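# Stack the small carton onto the large carton with suction

## Task

Place the small carton on the top face of the large carton so that no part of it sticks out past that face's edges. It must stay there on its own, without the robot supporting it. At the end both suction channels must be off and the tool must have moved away from the cartons.

## Robot and tools

Robot: a single six-joint Doosan M1013 arm, so there is only one arm. It carries a vacuum tool with four suction cups. The controlled point is the cup point, which is the centre of the four cup rims when nothing touches them. The cups point along the cup point's own +z axis. In the cup point's frame, the cups sit at x = -35 and +35 mm. Channel a's pair is at y = -70 mm and channel b's pair is at y = +70 mm. Each cup is 36 mm across. The tool body reaches 148 mm to each side along the cup point's y axis. To point the cups straight down, the cup point's +z must face world -z.

Frame: the scene frame has its origin on the table top directly under the arm base. +z is up, and +y is to the left when looking along +x. Positions are in metres and orientations are quaternions written w first. The arm base may be slightly tilted. The reported cup point position gets less accurate at long reach.

Row format, shared by the tools: a list of 9 numbers [x, y, z, qw, qx, qy, qz, suction_a, suction_b]. x, y, z and the quaternion form an absolute pose for the cup point in the scene frame, not an offset. suction_a and suction_b each range from -1 to 1. 1 requests full vacuum (about 75 kPa below ambient) and smaller values request a fraction of it. 0.01 or less switches that channel off. Each channel keeps its last value. Include the wanted quaternion in every row. Do not copy the reported one, because it may have drifted.

execute_actions(actions, pictures):
- actions = [] sends nothing and returns the current state with pictures.
- actions = [{"rows": [[9 numbers], ...], "steps": n}] runs 1 to 15 rows over n control steps. n is 5 to 15, defaults to 15, and each step is 1/30 s. Each row lasts one step, and the last row repeats if there are fewer rows than steps.
- actions = [{"steps": n}] is a wait of up to 300 steps. It is counted from the previous result, so reply time is included.
- pictures (true/false) asks for camera images.
A call is rejected, and nothing is sent, if a target lies more than 0.6 m from the last reported position along any cup point axis. On every step the commanded pose is clipped to within 70 mm and 16 degrees of the measured pose. After the call the arm continues only to the last clipped pose, so a far target needs further calls. The result is captured 5 steps before the action ends. Those 5 steps then run while the next reply is being written.

move(target, speed): target is one 9-number row giving the absolute pose, with the suction values applied at the start. The cup point follows a straight path to it. speed is the path's top speed in m/s, from 0.002 to 0.5, default 0.25. Rotation is capped at twice that value in rad/s. A path lasts 0.5 to 10 s and stops short if it would take longer. The path ignores obstacles, and the real tool may lag, stray or overshoot the speed, especially when the arm is near full stretch. The result adds a move: line. done means the arm is at rest near the target. Other endings include off_target, moving, held and fault. The line also gives the distance to the target. limits=paced means the pose was clipped. limits=held means some steps were blocked by the clearance check, and the arm may jump fast once they are allowed again.

wait(seconds): lets the simulation run 0 to 10 s without new commands.

zoom_image(camera, region): camera is cam_head_left or cam_head_right. Both are 896x504, mounted near y 1.6 to 1.8 m and z 0.85 m, and look back toward the arm. region is [x0, y0, x1, y1] in image pixels with (0, 0) at the top left, at most 504x504.

read_manual(section): returns licence texts only. It does not move the robot.

finished_scene(scene): scene is an integer. It ends the current scene permanently and reports whether the task succeeded.

Result lines:
- State line: cup point position, quaternion and linear/angular velocity.
- Joint positions and joint torques.
- Flange force: noisy, and includes the weight of any held load. 'no reading' means no estimate is available.
- suction_measured_a/b: the vacuum each channel reached. It stays near 0 if the cup did not seal. On a sealed surface it settles up to 0.17 below the command, or 0.27 below with both channels on.
- part_present_a/b: becomes 1 at a reading of 0.54 and drops back below 0.49.
- HELD: marks steps that the clearance check blocked. 'pose unreachable': the clearance check changed or blocked the command.
- Hand target: the pose the controller is currently driving toward. It appears only when no steps are pending.
- MOTOR HOT and fault lines.

Gripping: switch on a channel and press both of its cups flat onto a smooth face of the object. Both rims must touch all around. Edges, seams or holes under a cup break the seal. If one cup of an active channel covers nothing, the other channel loses its vacuum, because the two share one pump. Under vacuum the cups shorten, so a held object rides up to about 12 mm nearer the tool. Suction alone can lift a resting object. To release, set the carton down on its support, switch both channels off, then rise at least 15 mm. If a cup seals onto the table, switch that channel off to free the tool.

Cautions: the arm is stiff. Aiming even slightly below a firm contact can cause a fault. Contact forces of 144 N, or joint torque at the load limits, stop the arm for 10 s. The limits are 312 N m for the waist and shoulder, 147 N m for the elbow, and 41.4 N m for the wrist joints. Approach slowly and stop just at contact. Do not drop, slam or drag the cartons, and never push anything off the table. Loose objects may occasionally get a small external shove.

Each tool is called after "Call:" as name(argument=value, ...), one argument or row to a line, values as JSON.

## Session

Call:
execute_actions(
  actions=[],
)

Scene clock: 0.00 s of 5300.00 s.
end_effector_position=(+0.6547, -0.0168, +0.4595) suction_measured_a=0.01 part_present_a=0 suction_measured_b=0.01 part_present_b=0 end_effector_quat_wxyz=(-0.004, +0.716, +0.698, -0.002) end_effector_velocity=(+0.001, +0.001, -0.001) end_effector_angular_velocity=(+0.000, +0.001, +0.002)
Joint positions: [-0.055  0.153  1.527  0.002  1.461  1.517]
Joint velocities: [ 0.002  0.002 -0.    -0.    -0.     0.   ]
Joint torques (N m, as the joint torque sensors report them, + toward a larger angle): no reading
Flange force (N, the push that the arm receives, along the end effector's own x y z axes): no reading
Hand target: +0.655, -0.017, +0.460; -0.004, +0.716, +0.698, -0.002

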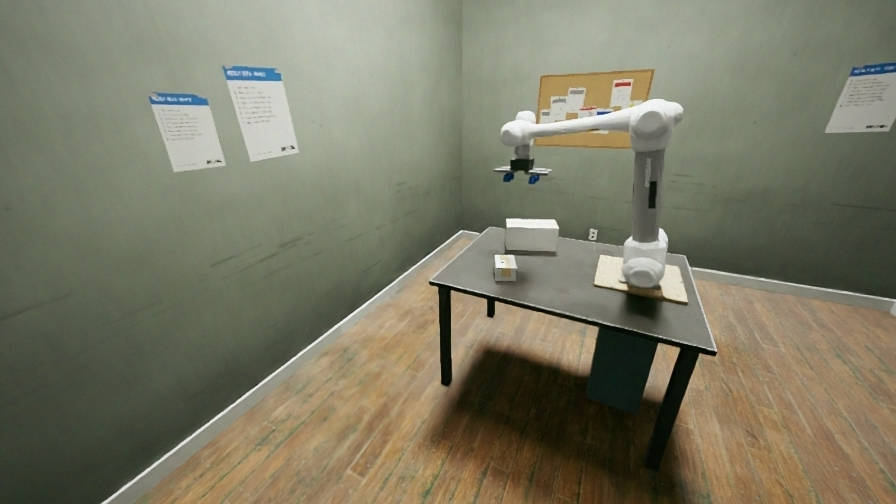

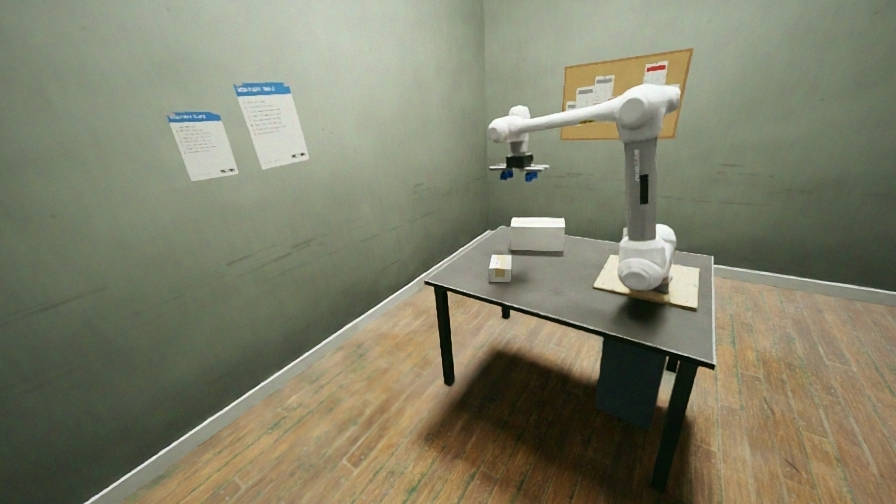

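Call:
zoom_image(
  camera="cam_head_left",
  region=[470, 150, 590, 300],
)

Call:
zoom_image(
  camera="cam_head_right",
  region=[470, 150, 590, 300],
)

Call:
zoom_image(
  camera="cam_head_left",
  region=[480, 245, 530, 290],
)

Region (470, 150, 590, 300) of cam_head_left's 896x504 image, scaled by 3.360, with more detail than that image has; it fills the left 403 columns of this view, and the rest is white.

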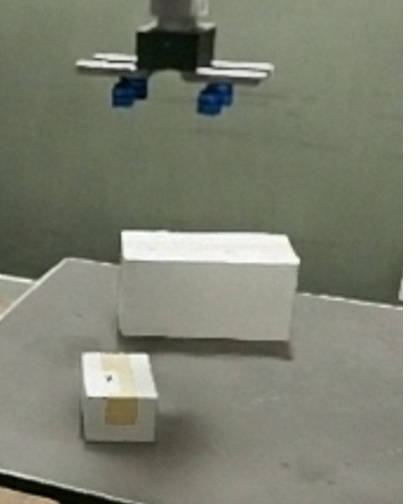

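Region (470, 150, 590, 300) of cam_head_right's 896x504 image, scaled by 3.360, with more detail than that image has; it fills the left 403 columns of this view, and the rest is white.

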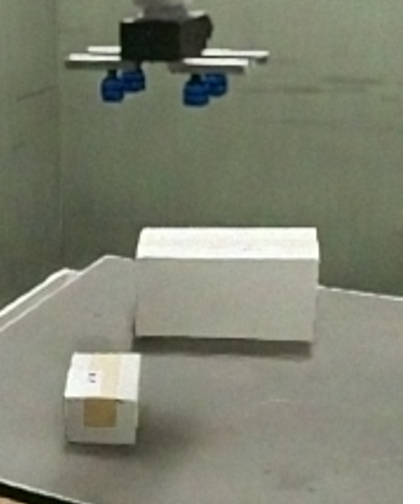

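Region (480, 245, 530, 290) of cam_head_left's 896x504 image, scaled by 10.080, with more detail than that image has; it fills the top 454 rows of this view, and the rest is white.

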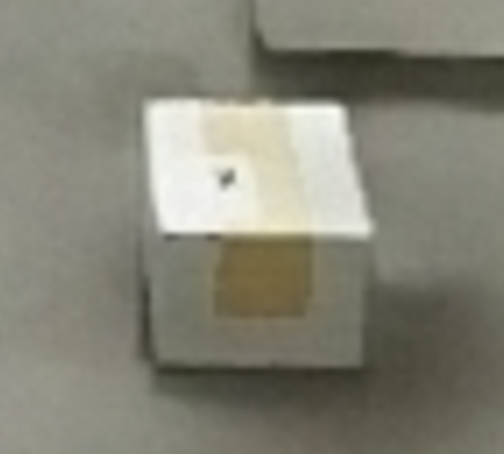

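Call:
move(
  target=[0.58,0.192,0.11,0,0.559,0.829,0,0,0],
  speed=0.4,
)

Call:
zoom_image(
  camera="cam_head_left",
  region=[470, 210, 570, 290],
)

Call:
zoom_image(
  camera="cam_head_right",
  region=[470, 210, 570, 290],
)

Scene clock: 2.17 s of 5300.00 s.
end_effector_position=(+0.5797, +0.1922, +0.1100) suction_measured_a=0.01 part_present_a=0 suction_measured_b=0.01 part_present_b=0 end_effector_quat_wxyz=(-0.000, +0.559, +0.829, -0.000) end_effector_velocity=(+0.002, -0.000, +0.000) end_effector_angular_velocity=(+0.000, -0.002, -0.002)
Joint positions: [ 0.29   0.332  1.999 -0.005  0.804  1.457]
Joint velocities: [-0.001  0.001 -0.002 -0.    -0.     0.   ]
Joint torques (N m, as the joint torque sensors report them, + toward a larger angle): [ -0.6  -67.38 -29.75   3.39  -0.08  -0.14]
Flange force (N, the push that the arm receives, along the end effector's own x y z axes): [1.4 4.3 -4.6]
Hand target: +0.580, +0.192, +0.110; -0.000, +0.559, +0.829, -0.000
Off the commanded pose: 0.000 m, 0 deg.
Kept back: nothing.
move: done

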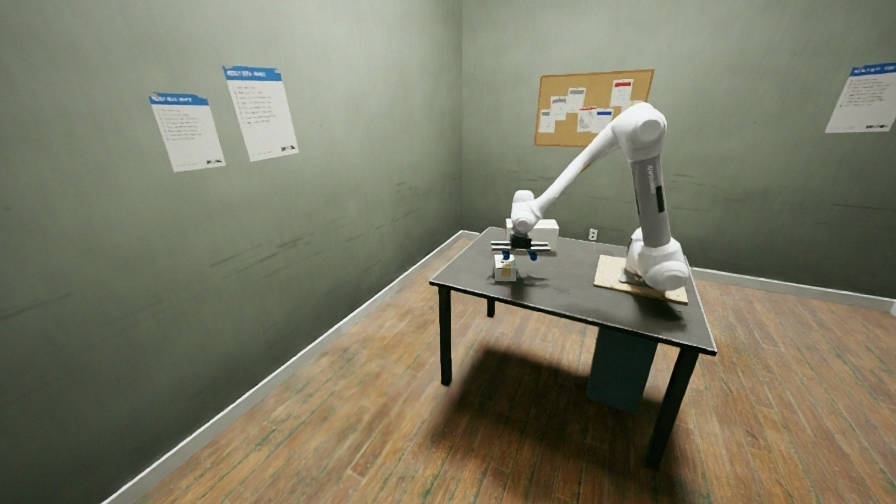

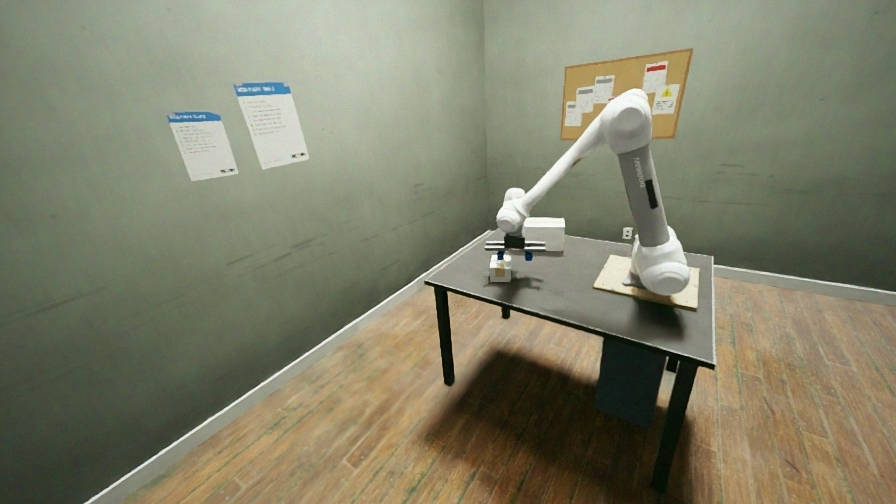

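Region (470, 210, 570, 290) of cam_head_left's 896x504 image, scaled by 5.040, with more detail than that image has; it fills the top 403 rows of this view, and the rest is white.

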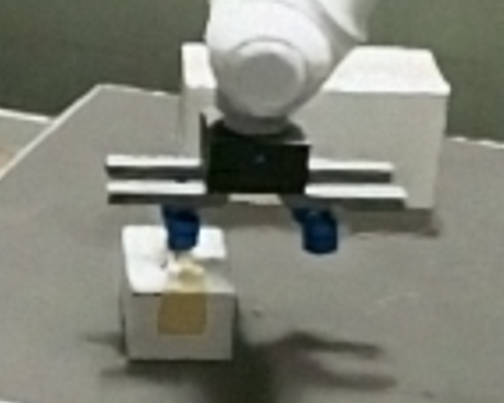

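Region (470, 210, 570, 290) of cam_head_right's 896x504 image, scaled by 5.040, with more detail than that image has; it fills the top 403 rows of this view, and the rest is white.

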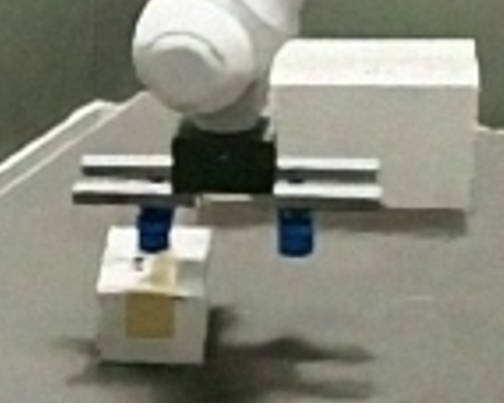

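Call:
move(
  target=[0.58,0.192,0.073,0,0.559,0.829,0,0,1],
  speed=0.04,
)

Call:
zoom_image(
  camera="cam_head_right",
  region=[470, 210, 570, 290],
)

Scene clock: 3.60 s of 5300.00 s.
end_effector_position=(+0.5799, +0.1920, +0.0730) suction_measured_a=0.01 part_present_a=0 suction_measured_b=0.66 part_present_b=1 end_effector_quat_wxyz=(+0.000, +0.559, +0.829, -0.000) end_effector_velocity=(-0.000, -0.000, -0.001) end_effector_angular_velocity=(-0.001, +0.002, -0.000)
Joint positions: [ 0.289  0.379  2.02  -0.005  0.735  1.456]
Joint velocities: [-0.     0.001  0.     0.     0.     0.   ]
Joint torques (N m, as the joint torque sensors report them, + toward a larger angle): [  0.77 -77.04 -31.22   3.3   -0.52   0.06]
Flange force (N, the push that the arm receives, along the end effector's own x y z axes): [-0.7 5.2 4.5]
Hand target: +0.580, +0.192, +0.073; +0.000, +0.559, +0.829, -0.000
Off the commanded pose: 0.000 m, 0 deg.
Kept back: nothing.
move: done

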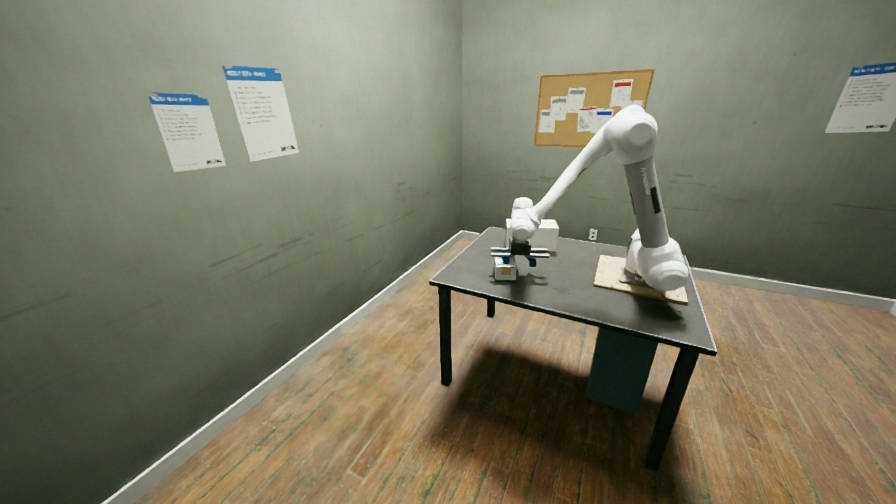

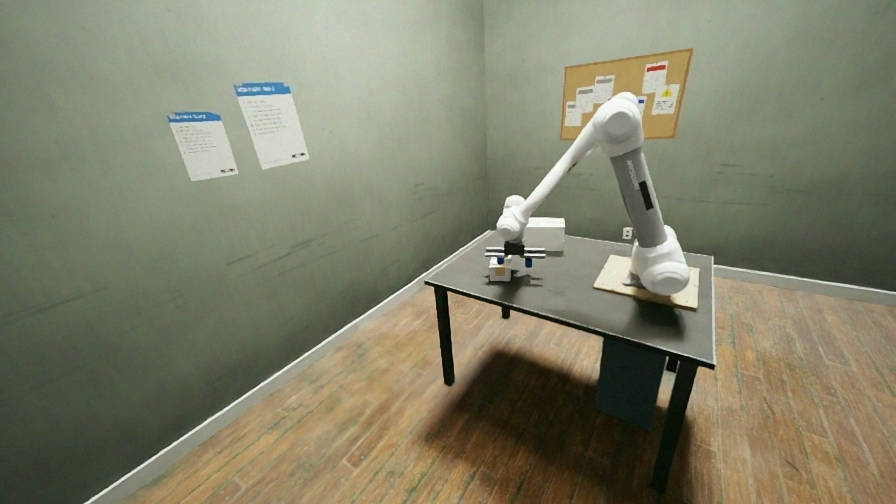

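Region (470, 210, 570, 290) of cam_head_right's 896x504 image, scaled by 5.040, with more detail than that image has; it fills the top 403 rows of this view, and the rest is white.

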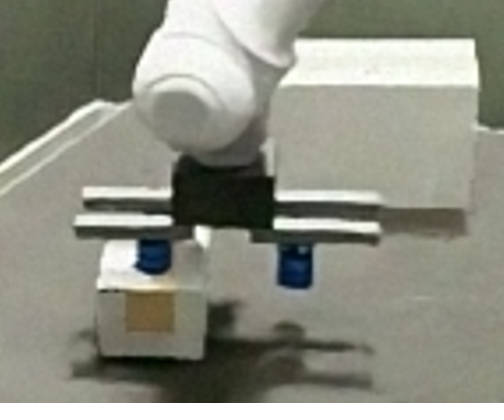

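Call:
move(
  target=[0.59,0.16,0.27,0,0.4,0.9165,0,0,1],
  speed=0.3,
)

Call:
move(
  target=[0.652,-0.303,0.25,0,-0.182,0.983,0,0,1],
  speed=0.35,
)

Call:
move(
  target=[0.652,-0.303,0.226,0,-0.182,0.983,0,0,1],
  speed=0.03,
)

Call:
zoom_image(
  camera="cam_head_left",
  region=[495, 185, 575, 260],
)

Call:
zoom_image(
  camera="cam_head_right",
  region=[495, 185, 575, 260],
)

Scene clock: 4.93 s of 5300.00 s.
end_effector_position=(+0.5901, +0.1601, +0.2700) suction_measured_a=0.01 part_present_a=0 suction_measured_b=0.89 part_present_b=1 end_effector_quat_wxyz=(-0.000, +0.400, +0.917, +0.000) end_effector_velocity=(+0.001, +0.001, -0.001) end_effector_angular_velocity=(-0.000, +0.002, +0.001)
Joint positions: [ 0.235  0.172  1.861 -0.003  1.1    1.035]
Joint velocities: [ 0.001  0.003 -0.001  0.     0.001  0.   ]
Joint torques (N m, as the joint torque sensors report them, + toward a larger angle): [ -0.84 -63.54 -40.71   4.44  -0.26   0.13]
Flange force (N, the push that the arm receives, along the end effector's own x y z axes): [-1.1 6.2 2.8]
Hand target: +0.590, +0.160, +0.270; -0.000, +0.400, +0.917, +0.000
Off the commanded pose: 0.000 m, 0 deg.
Kept back: nothing.
move: done

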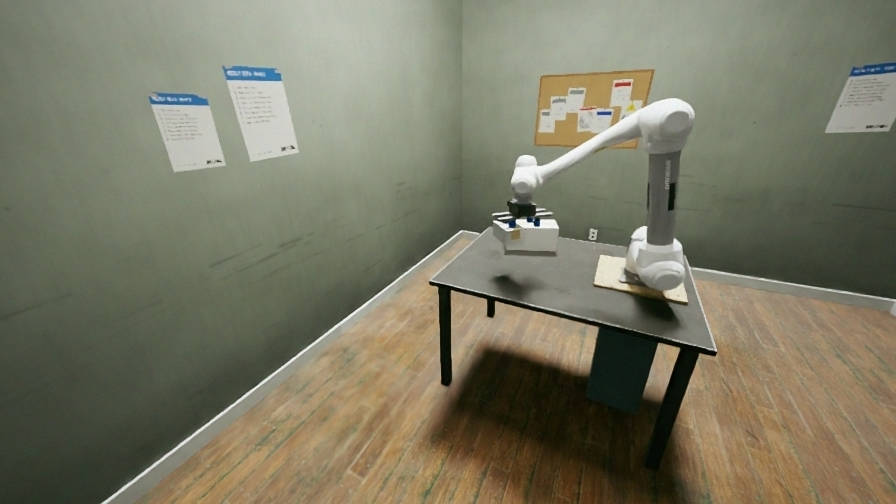

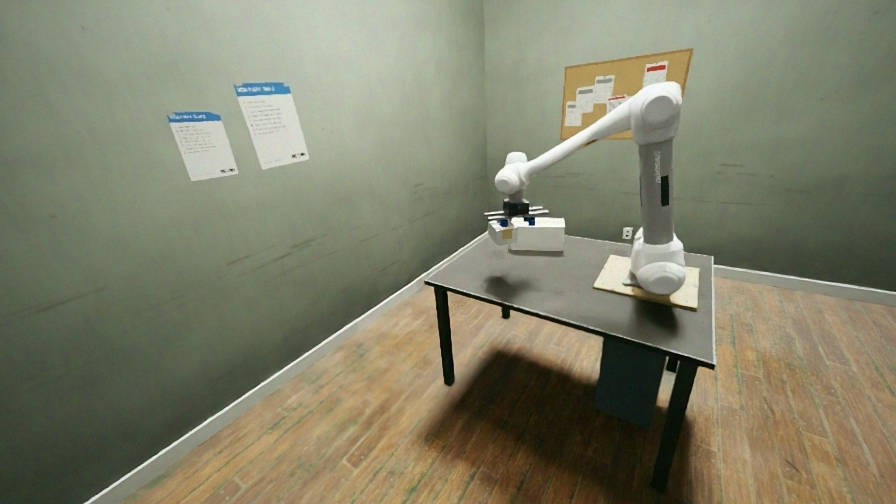

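Scene clock: 7.07 s of 5300.00 s.
end_effector_position=(+0.6514, -0.3036, +0.2499) suction_measured_a=0.01 part_present_a=0 suction_measured_b=0.89 part_present_b=1 end_effector_quat_wxyz=(+0.000, -0.182, +0.983, -0.000) end_effector_velocity=(+0.001, +0.000, -0.001) end_effector_angular_velocity=(+0.001, +0.002, +0.002)
Joint positions: [-0.462  0.344  1.673  0.003  1.116 -0.854]
Joint velocities: [ 0.001  0.002 -0.001  0.     0.001 -0.001]
Joint torques (N m, as the joint torque sensors report them, + toward a larger angle): [ -1.23 -80.65 -40.56   4.45   0.36  -0.04]
Flange force (N, the push that the arm receives, along the end effector's own x y z axes): [-4.8 -1.6 2.1]
Hand target: +0.651, -0.304, +0.250; +0.000, -0.182, +0.983, -0.000
Off the commanded pose: 0.001 m, 0 deg.
Kept back: nothing.
move: done

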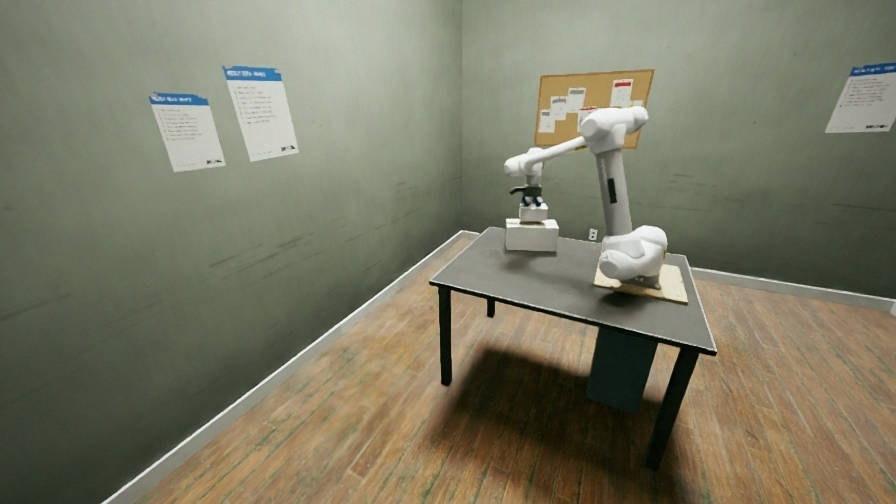

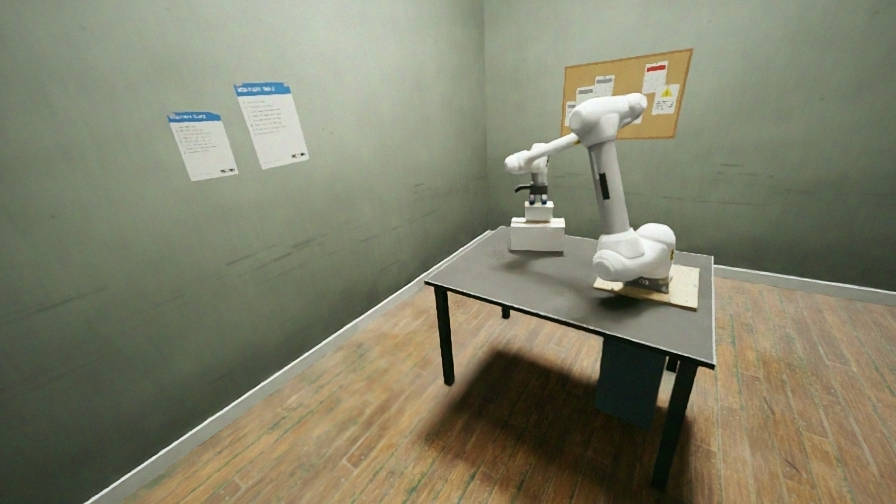

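Scene clock: 8.10 s of 5300.00 s.
end_effector_position=(+0.6520, -0.3030, +0.2260) suction_measured_a=0.01 part_present_a=0 suction_measured_b=0.89 part_present_b=1 end_effector_quat_wxyz=(+0.000, -0.182, +0.983, -0.000) end_effector_velocity=(-0.000, -0.001, +0.001) end_effector_angular_velocity=(-0.000, -0.001, -0.001)
Joint positions: [-0.461  0.363  1.694  0.003  1.077 -0.852]
Joint velocities: [-0.001 -0.001  0.     0.     0.     0.   ]
Joint torques (N m, as the joint torque sensors report them, + toward a larger angle): [ -0.93 -83.16 -38.65   4.26   0.42   0.09]
Flange force (N, the push that the arm receives, along the end effector's own x y z axes): [-6.5 -5.5 2.2]
Hand target: +0.652, -0.303, +0.226; -0.000, -0.182, +0.983, -0.000
Off the commanded pose: 0.000 m, 0 deg.
Kept back: nothing.
move: done

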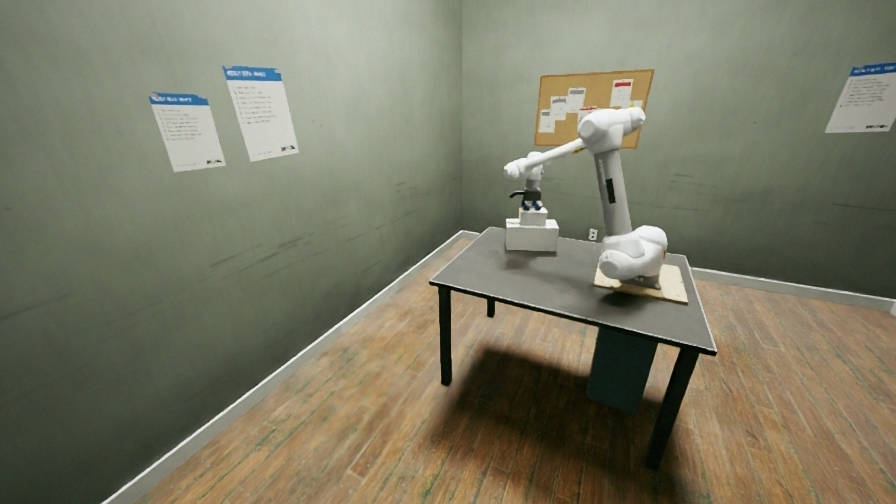

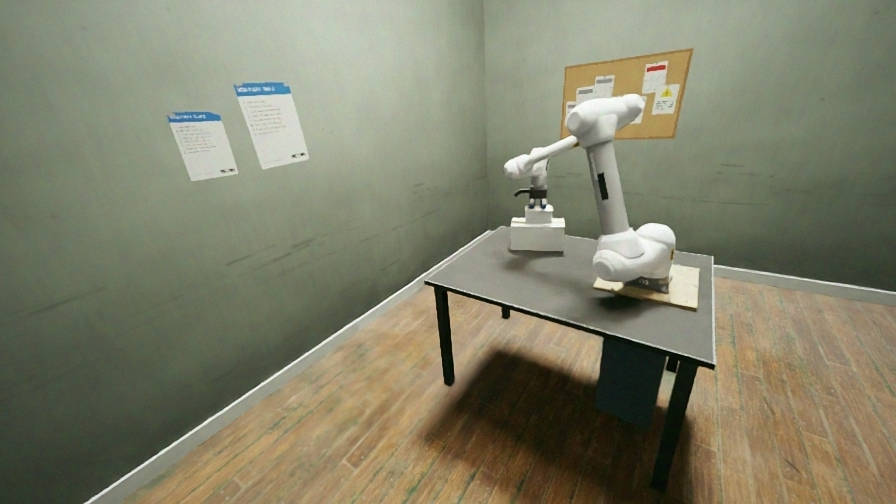

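Region (495, 185, 575, 260) of cam_head_left's 896x504 image, scaled by 6.300, with more detail than that image has; it fills the top 472 rows of this view, and the rest is white.

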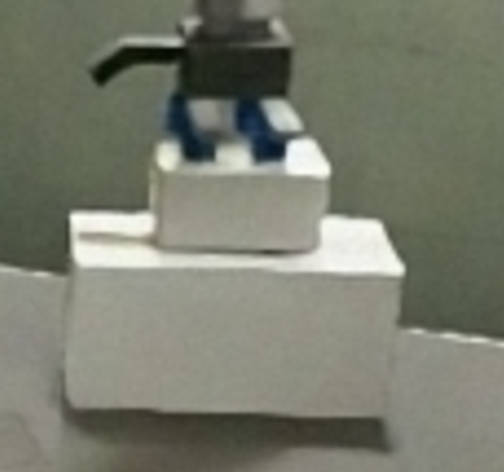

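Region (495, 185, 575, 260) of cam_head_right's 896x504 image, scaled by 6.300, with more detail than that image has; it fills the top 472 rows of this view, and the rest is white.

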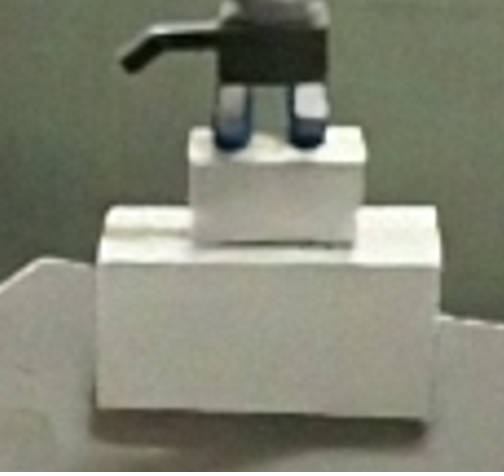

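Call:
move(
  target=[0.650,-0.298,0.2215,0,-0.182,0.983,0,0,1],
  speed=0.02,
)

Call:
zoom_image(
  camera="cam_head_right",
  region=[495, 185, 575, 260],
)

Scene clock: 9.03 s of 5300.00 s.
end_effector_position=(+0.6500, -0.2980, +0.2215) suction_measured_a=0.01 part_present_a=0 suction_measured_b=0.89 part_present_b=1 end_effector_quat_wxyz=(+0.000, -0.182, +0.983, +0.000) end_effector_velocity=(+0.000, +0.001, -0.001) end_effector_angular_velocity=(+0.001, +0.001, +0.001)
Joint positions: [-0.456  0.361  1.706  0.003  1.067 -0.848]
Joint velocities: [ 0.001  0.001  0.    -0.    -0.     0.   ]
Joint torques (N m, as the joint torque sensors report them, + toward a larger angle): [ -1.45 -82.74 -38.92   4.31   0.41   0.  ]
Flange force (N, the push that the arm receives, along the end effector's own x y z axes): [-7.1 -4.1 3.0]
Hand target: +0.650, -0.298, +0.222; -0.000, -0.182, +0.983, +0.000
Off the commanded pose: 0.000 m, 0 deg.
Kept back: nothing.
move: done

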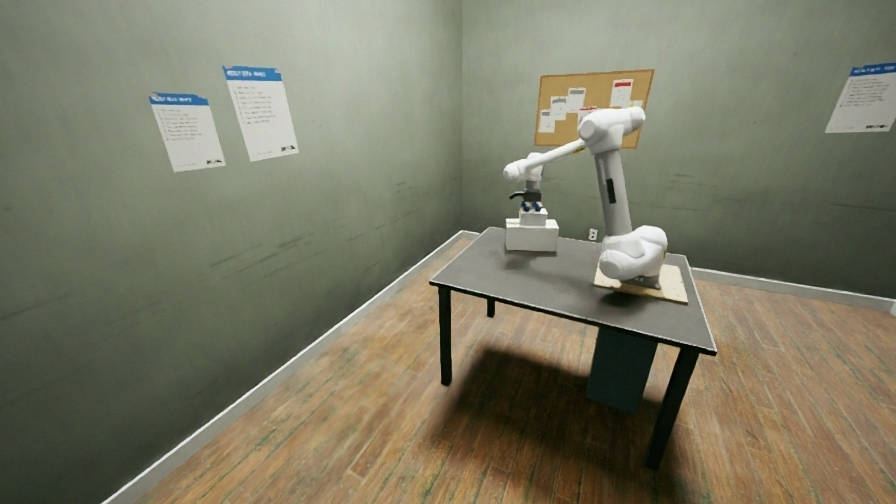

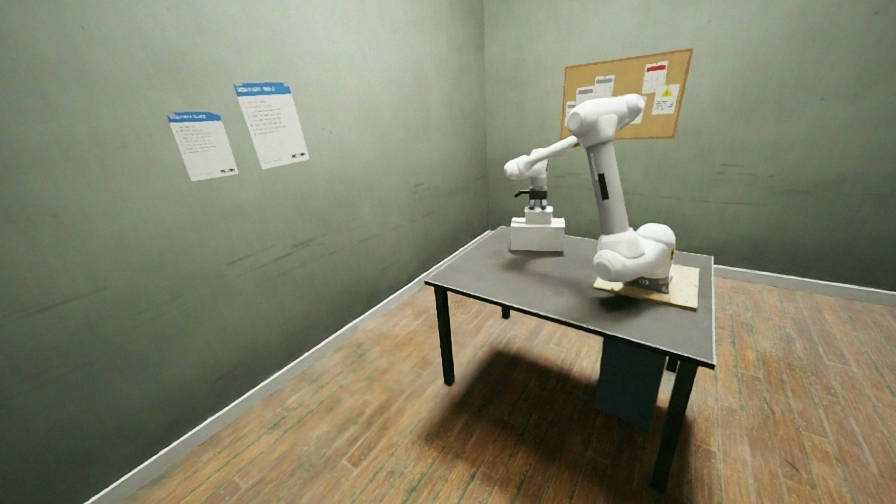

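Region (495, 185, 575, 260) of cam_head_right's 896x504 image, scaled by 6.300, with more detail than that image has; it fills the top 472 rows of this view, and the rest is white.

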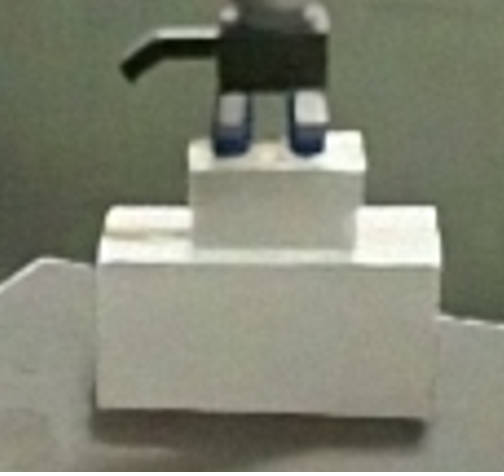

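Call:
execute_actions(
  actions=[
    {"rows":[[0.65,-0.298,0.2185,0,-0.182,0.983,0,0,1]],"steps":15},
  ],
)

Scene clock: 9.47 s of 5300.00 s.
end_effector_position=(+0.6501, -0.2981, +0.2189) suction_measured_a=0.01 part_present_a=0 suction_measured_b=0.89 part_present_b=1 end_effector_quat_wxyz=(+0.000, -0.182, +0.983, -0.000) end_effector_velocity=(+0.000, -0.000, -0.001) end_effector_angular_velocity=(+0.000, +0.001, -0.000)
Joint positions: [-0.456  0.363  1.709  0.003  1.062 -0.847]
Joint velocities: [-0.     0.001 -0.     0.    -0.001  0.   ]
Joint torques (N m, as the joint torque sensors report them, + toward a larger angle): [  5.   -13.84   1.48   1.71  -6.65   0.96]
Flange force (N, the push that the arm receives, along the end effector's own x y z axes): [7.9 -4.3 -99.8]
Steps of this call (steps 1 to 3: nothing new was sent; steps 4 to 13: the first 10 steps of this action). Readings (end_effector_position | what the end effector reports):
4: (+0.6500, -0.2980, +0.2215) | suction_measured_a=0.01 part_present_a=0 suction_measured_b=0.89 part_present_b=1
5: (+0.6501, -0.2980, +0.2204) | suction_measured_a=0.01 part_present_a=0 suction_measured_b=0.89 part_present_b=1
7: (+0.6502, -0.2981, +0.2193) | suction_measured_a=0.01 part_present_a=0 suction_measured_b=0.89 part_present_b=1
11: (+0.6501, -0.2981, +0.2190) | suction_measured_a=0.01 part_present_a=0 suction_measured_b=0.89 part_present_b=1
13: the state above

Call:
execute_actions(
  actions=[
    {"rows":[[0.65,-0.298,0.2215,0,-0.182,0.983,0,0,0]],"steps":15},
  ],
)

Call:
move(
  target=[0.65,-0.298,0.43,0,-0.182,0.983,0,0,0],
)

Call:
zoom_image(
  camera="cam_head_left",
  region=[495, 185, 575, 260],
)

Scene clock: 10.10 s of 5300.00 s.
end_effector_position=(+0.6499, -0.2980, +0.2213) suction_measured_a=0.01 part_present_a=0 suction_measured_b=0.01 part_present_b=0 end_effector_quat_wxyz=(-0.000, -0.182, +0.983, +0.000) end_effector_velocity=(+0.000, -0.000, +0.002) end_effector_angular_velocity=(-0.002, -0.003, -0.000)
Joint positions: [-0.456  0.361  1.706  0.003  1.067 -0.847]
Joint velocities: [-0.    -0.002 -0.001 -0.     0.    -0.   ]
Joint torques (N m, as the joint torque sensors report them, + toward a larger angle): [ -1.15 -57.91 -22.68   2.83  -1.34  -0.04]
Flange force (N, the push that the arm receives, along the end effector's own x y z axes): [-5.9 -3.8 -34.8]
Off your previous action's commanded pose: 0.000 m, 0 deg at its last step (step 5 of this call).
Steps of this call (steps 1 to 5: the last 5 steps of your previous action; steps 6 to 9: nothing new was sent; steps 10 to 19: the first 10 steps of this action). Readings (end_effector_position | what the end effector reports):
10: (+0.6500, -0.2980, +0.2186) | suction_measured_a=0.01 part_present_a=0 suction_measured_b=0.54 part_present_b=1
11: (+0.6500, -0.2980, +0.2195) | suction_measured_a=0.01 part_present_a=0 suction_measured_b=0.06 part_present_b=0
13: (+0.6496, -0.2978, +0.2203) | suction_measured_a=0.01 part_present_a=0 suction_measured_b=0.01 part_present_b=0
17: (+0.6499, -0.2979, +0.2212) | suction_measured_a=0.01 part_present_a=0 suction_measured_b=0.01 part_present_b=0
19: the state above

Scene clock: 11.57 s of 5300.00 s.
end_effector_position=(+0.6502, -0.2981, +0.4300) suction_measured_a=0.01 part_present_a=0 suction_measured_b=0.01 part_present_b=0 end_effector_quat_wxyz=(+0.000, -0.182, +0.983, +0.000) end_effector_velocity=(-0.001, -0.001, +0.001) end_effector_angular_velocity=(-0.000, -0.000, -0.002)
Joint positions: [-0.457  0.253  1.457  0.003  1.423 -0.848]
Joint velocities: [-0.002 -0.    -0.    -0.     0.001  0.   ]
Joint torques (N m, as the joint torque sensors report them, + toward a larger angle): [ -1.7  -72.72 -40.71   4.67  -0.2   -0.05]
Flange force (N, the push that the arm receives, along the end effector's own x y z axes): [-7.7 -4.8 -7.4]
Hand target: +0.650, -0.298, +0.430; +0.000, -0.182, +0.983, +0.000
Off your previous action's commanded pose: 0.000 m, 0 deg at its last step (step 5 of this call).
Off the commanded pose: 0.000 m, 0 deg.
Kept back: nothing.
move: done

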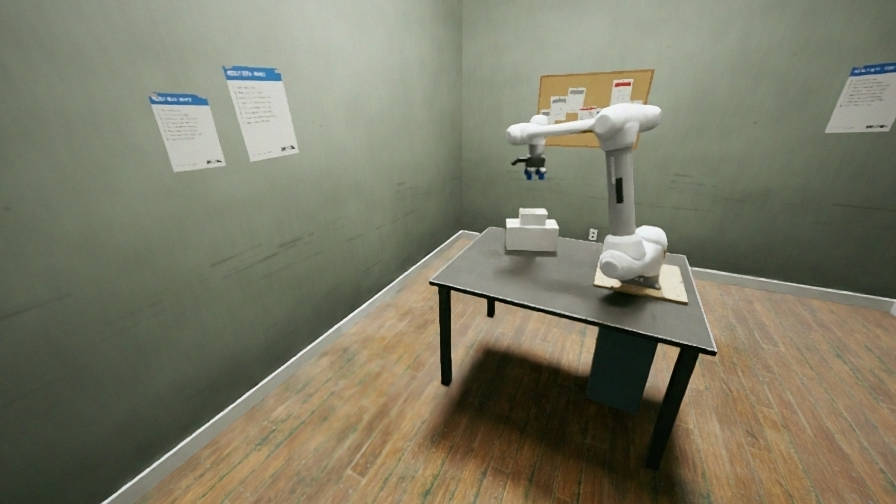

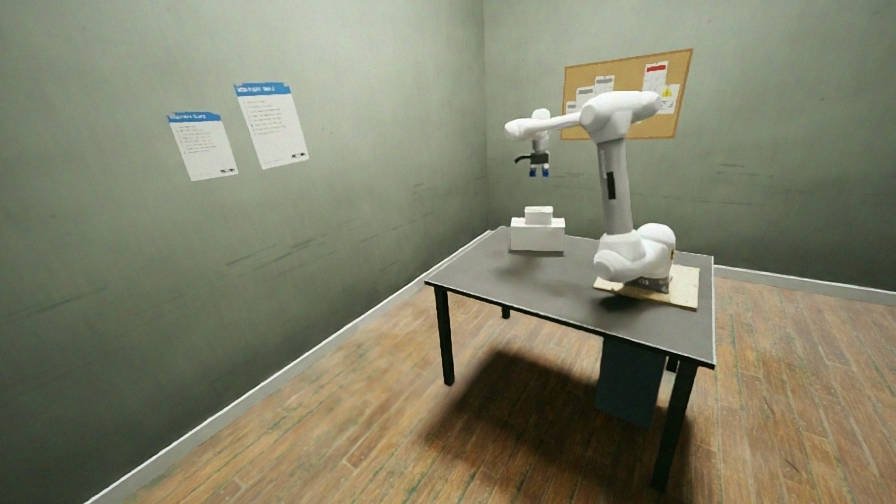

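Region (495, 185, 575, 260) of cam_head_left's 896x504 image, scaled by 6.300, with more detail than that image has; it fills the top 472 rows of this view, and the rest is white.

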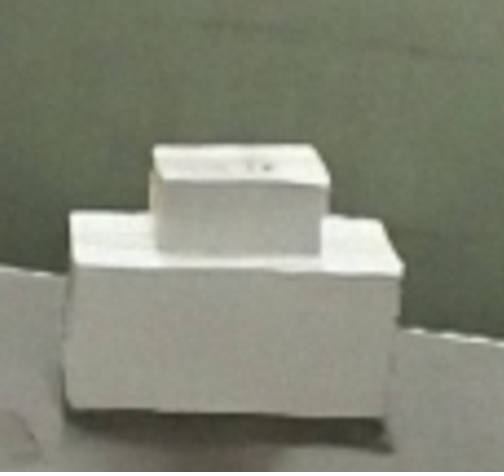

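Call:
finished_scene(
  scene=1,
)

The scene is finished: the task was done.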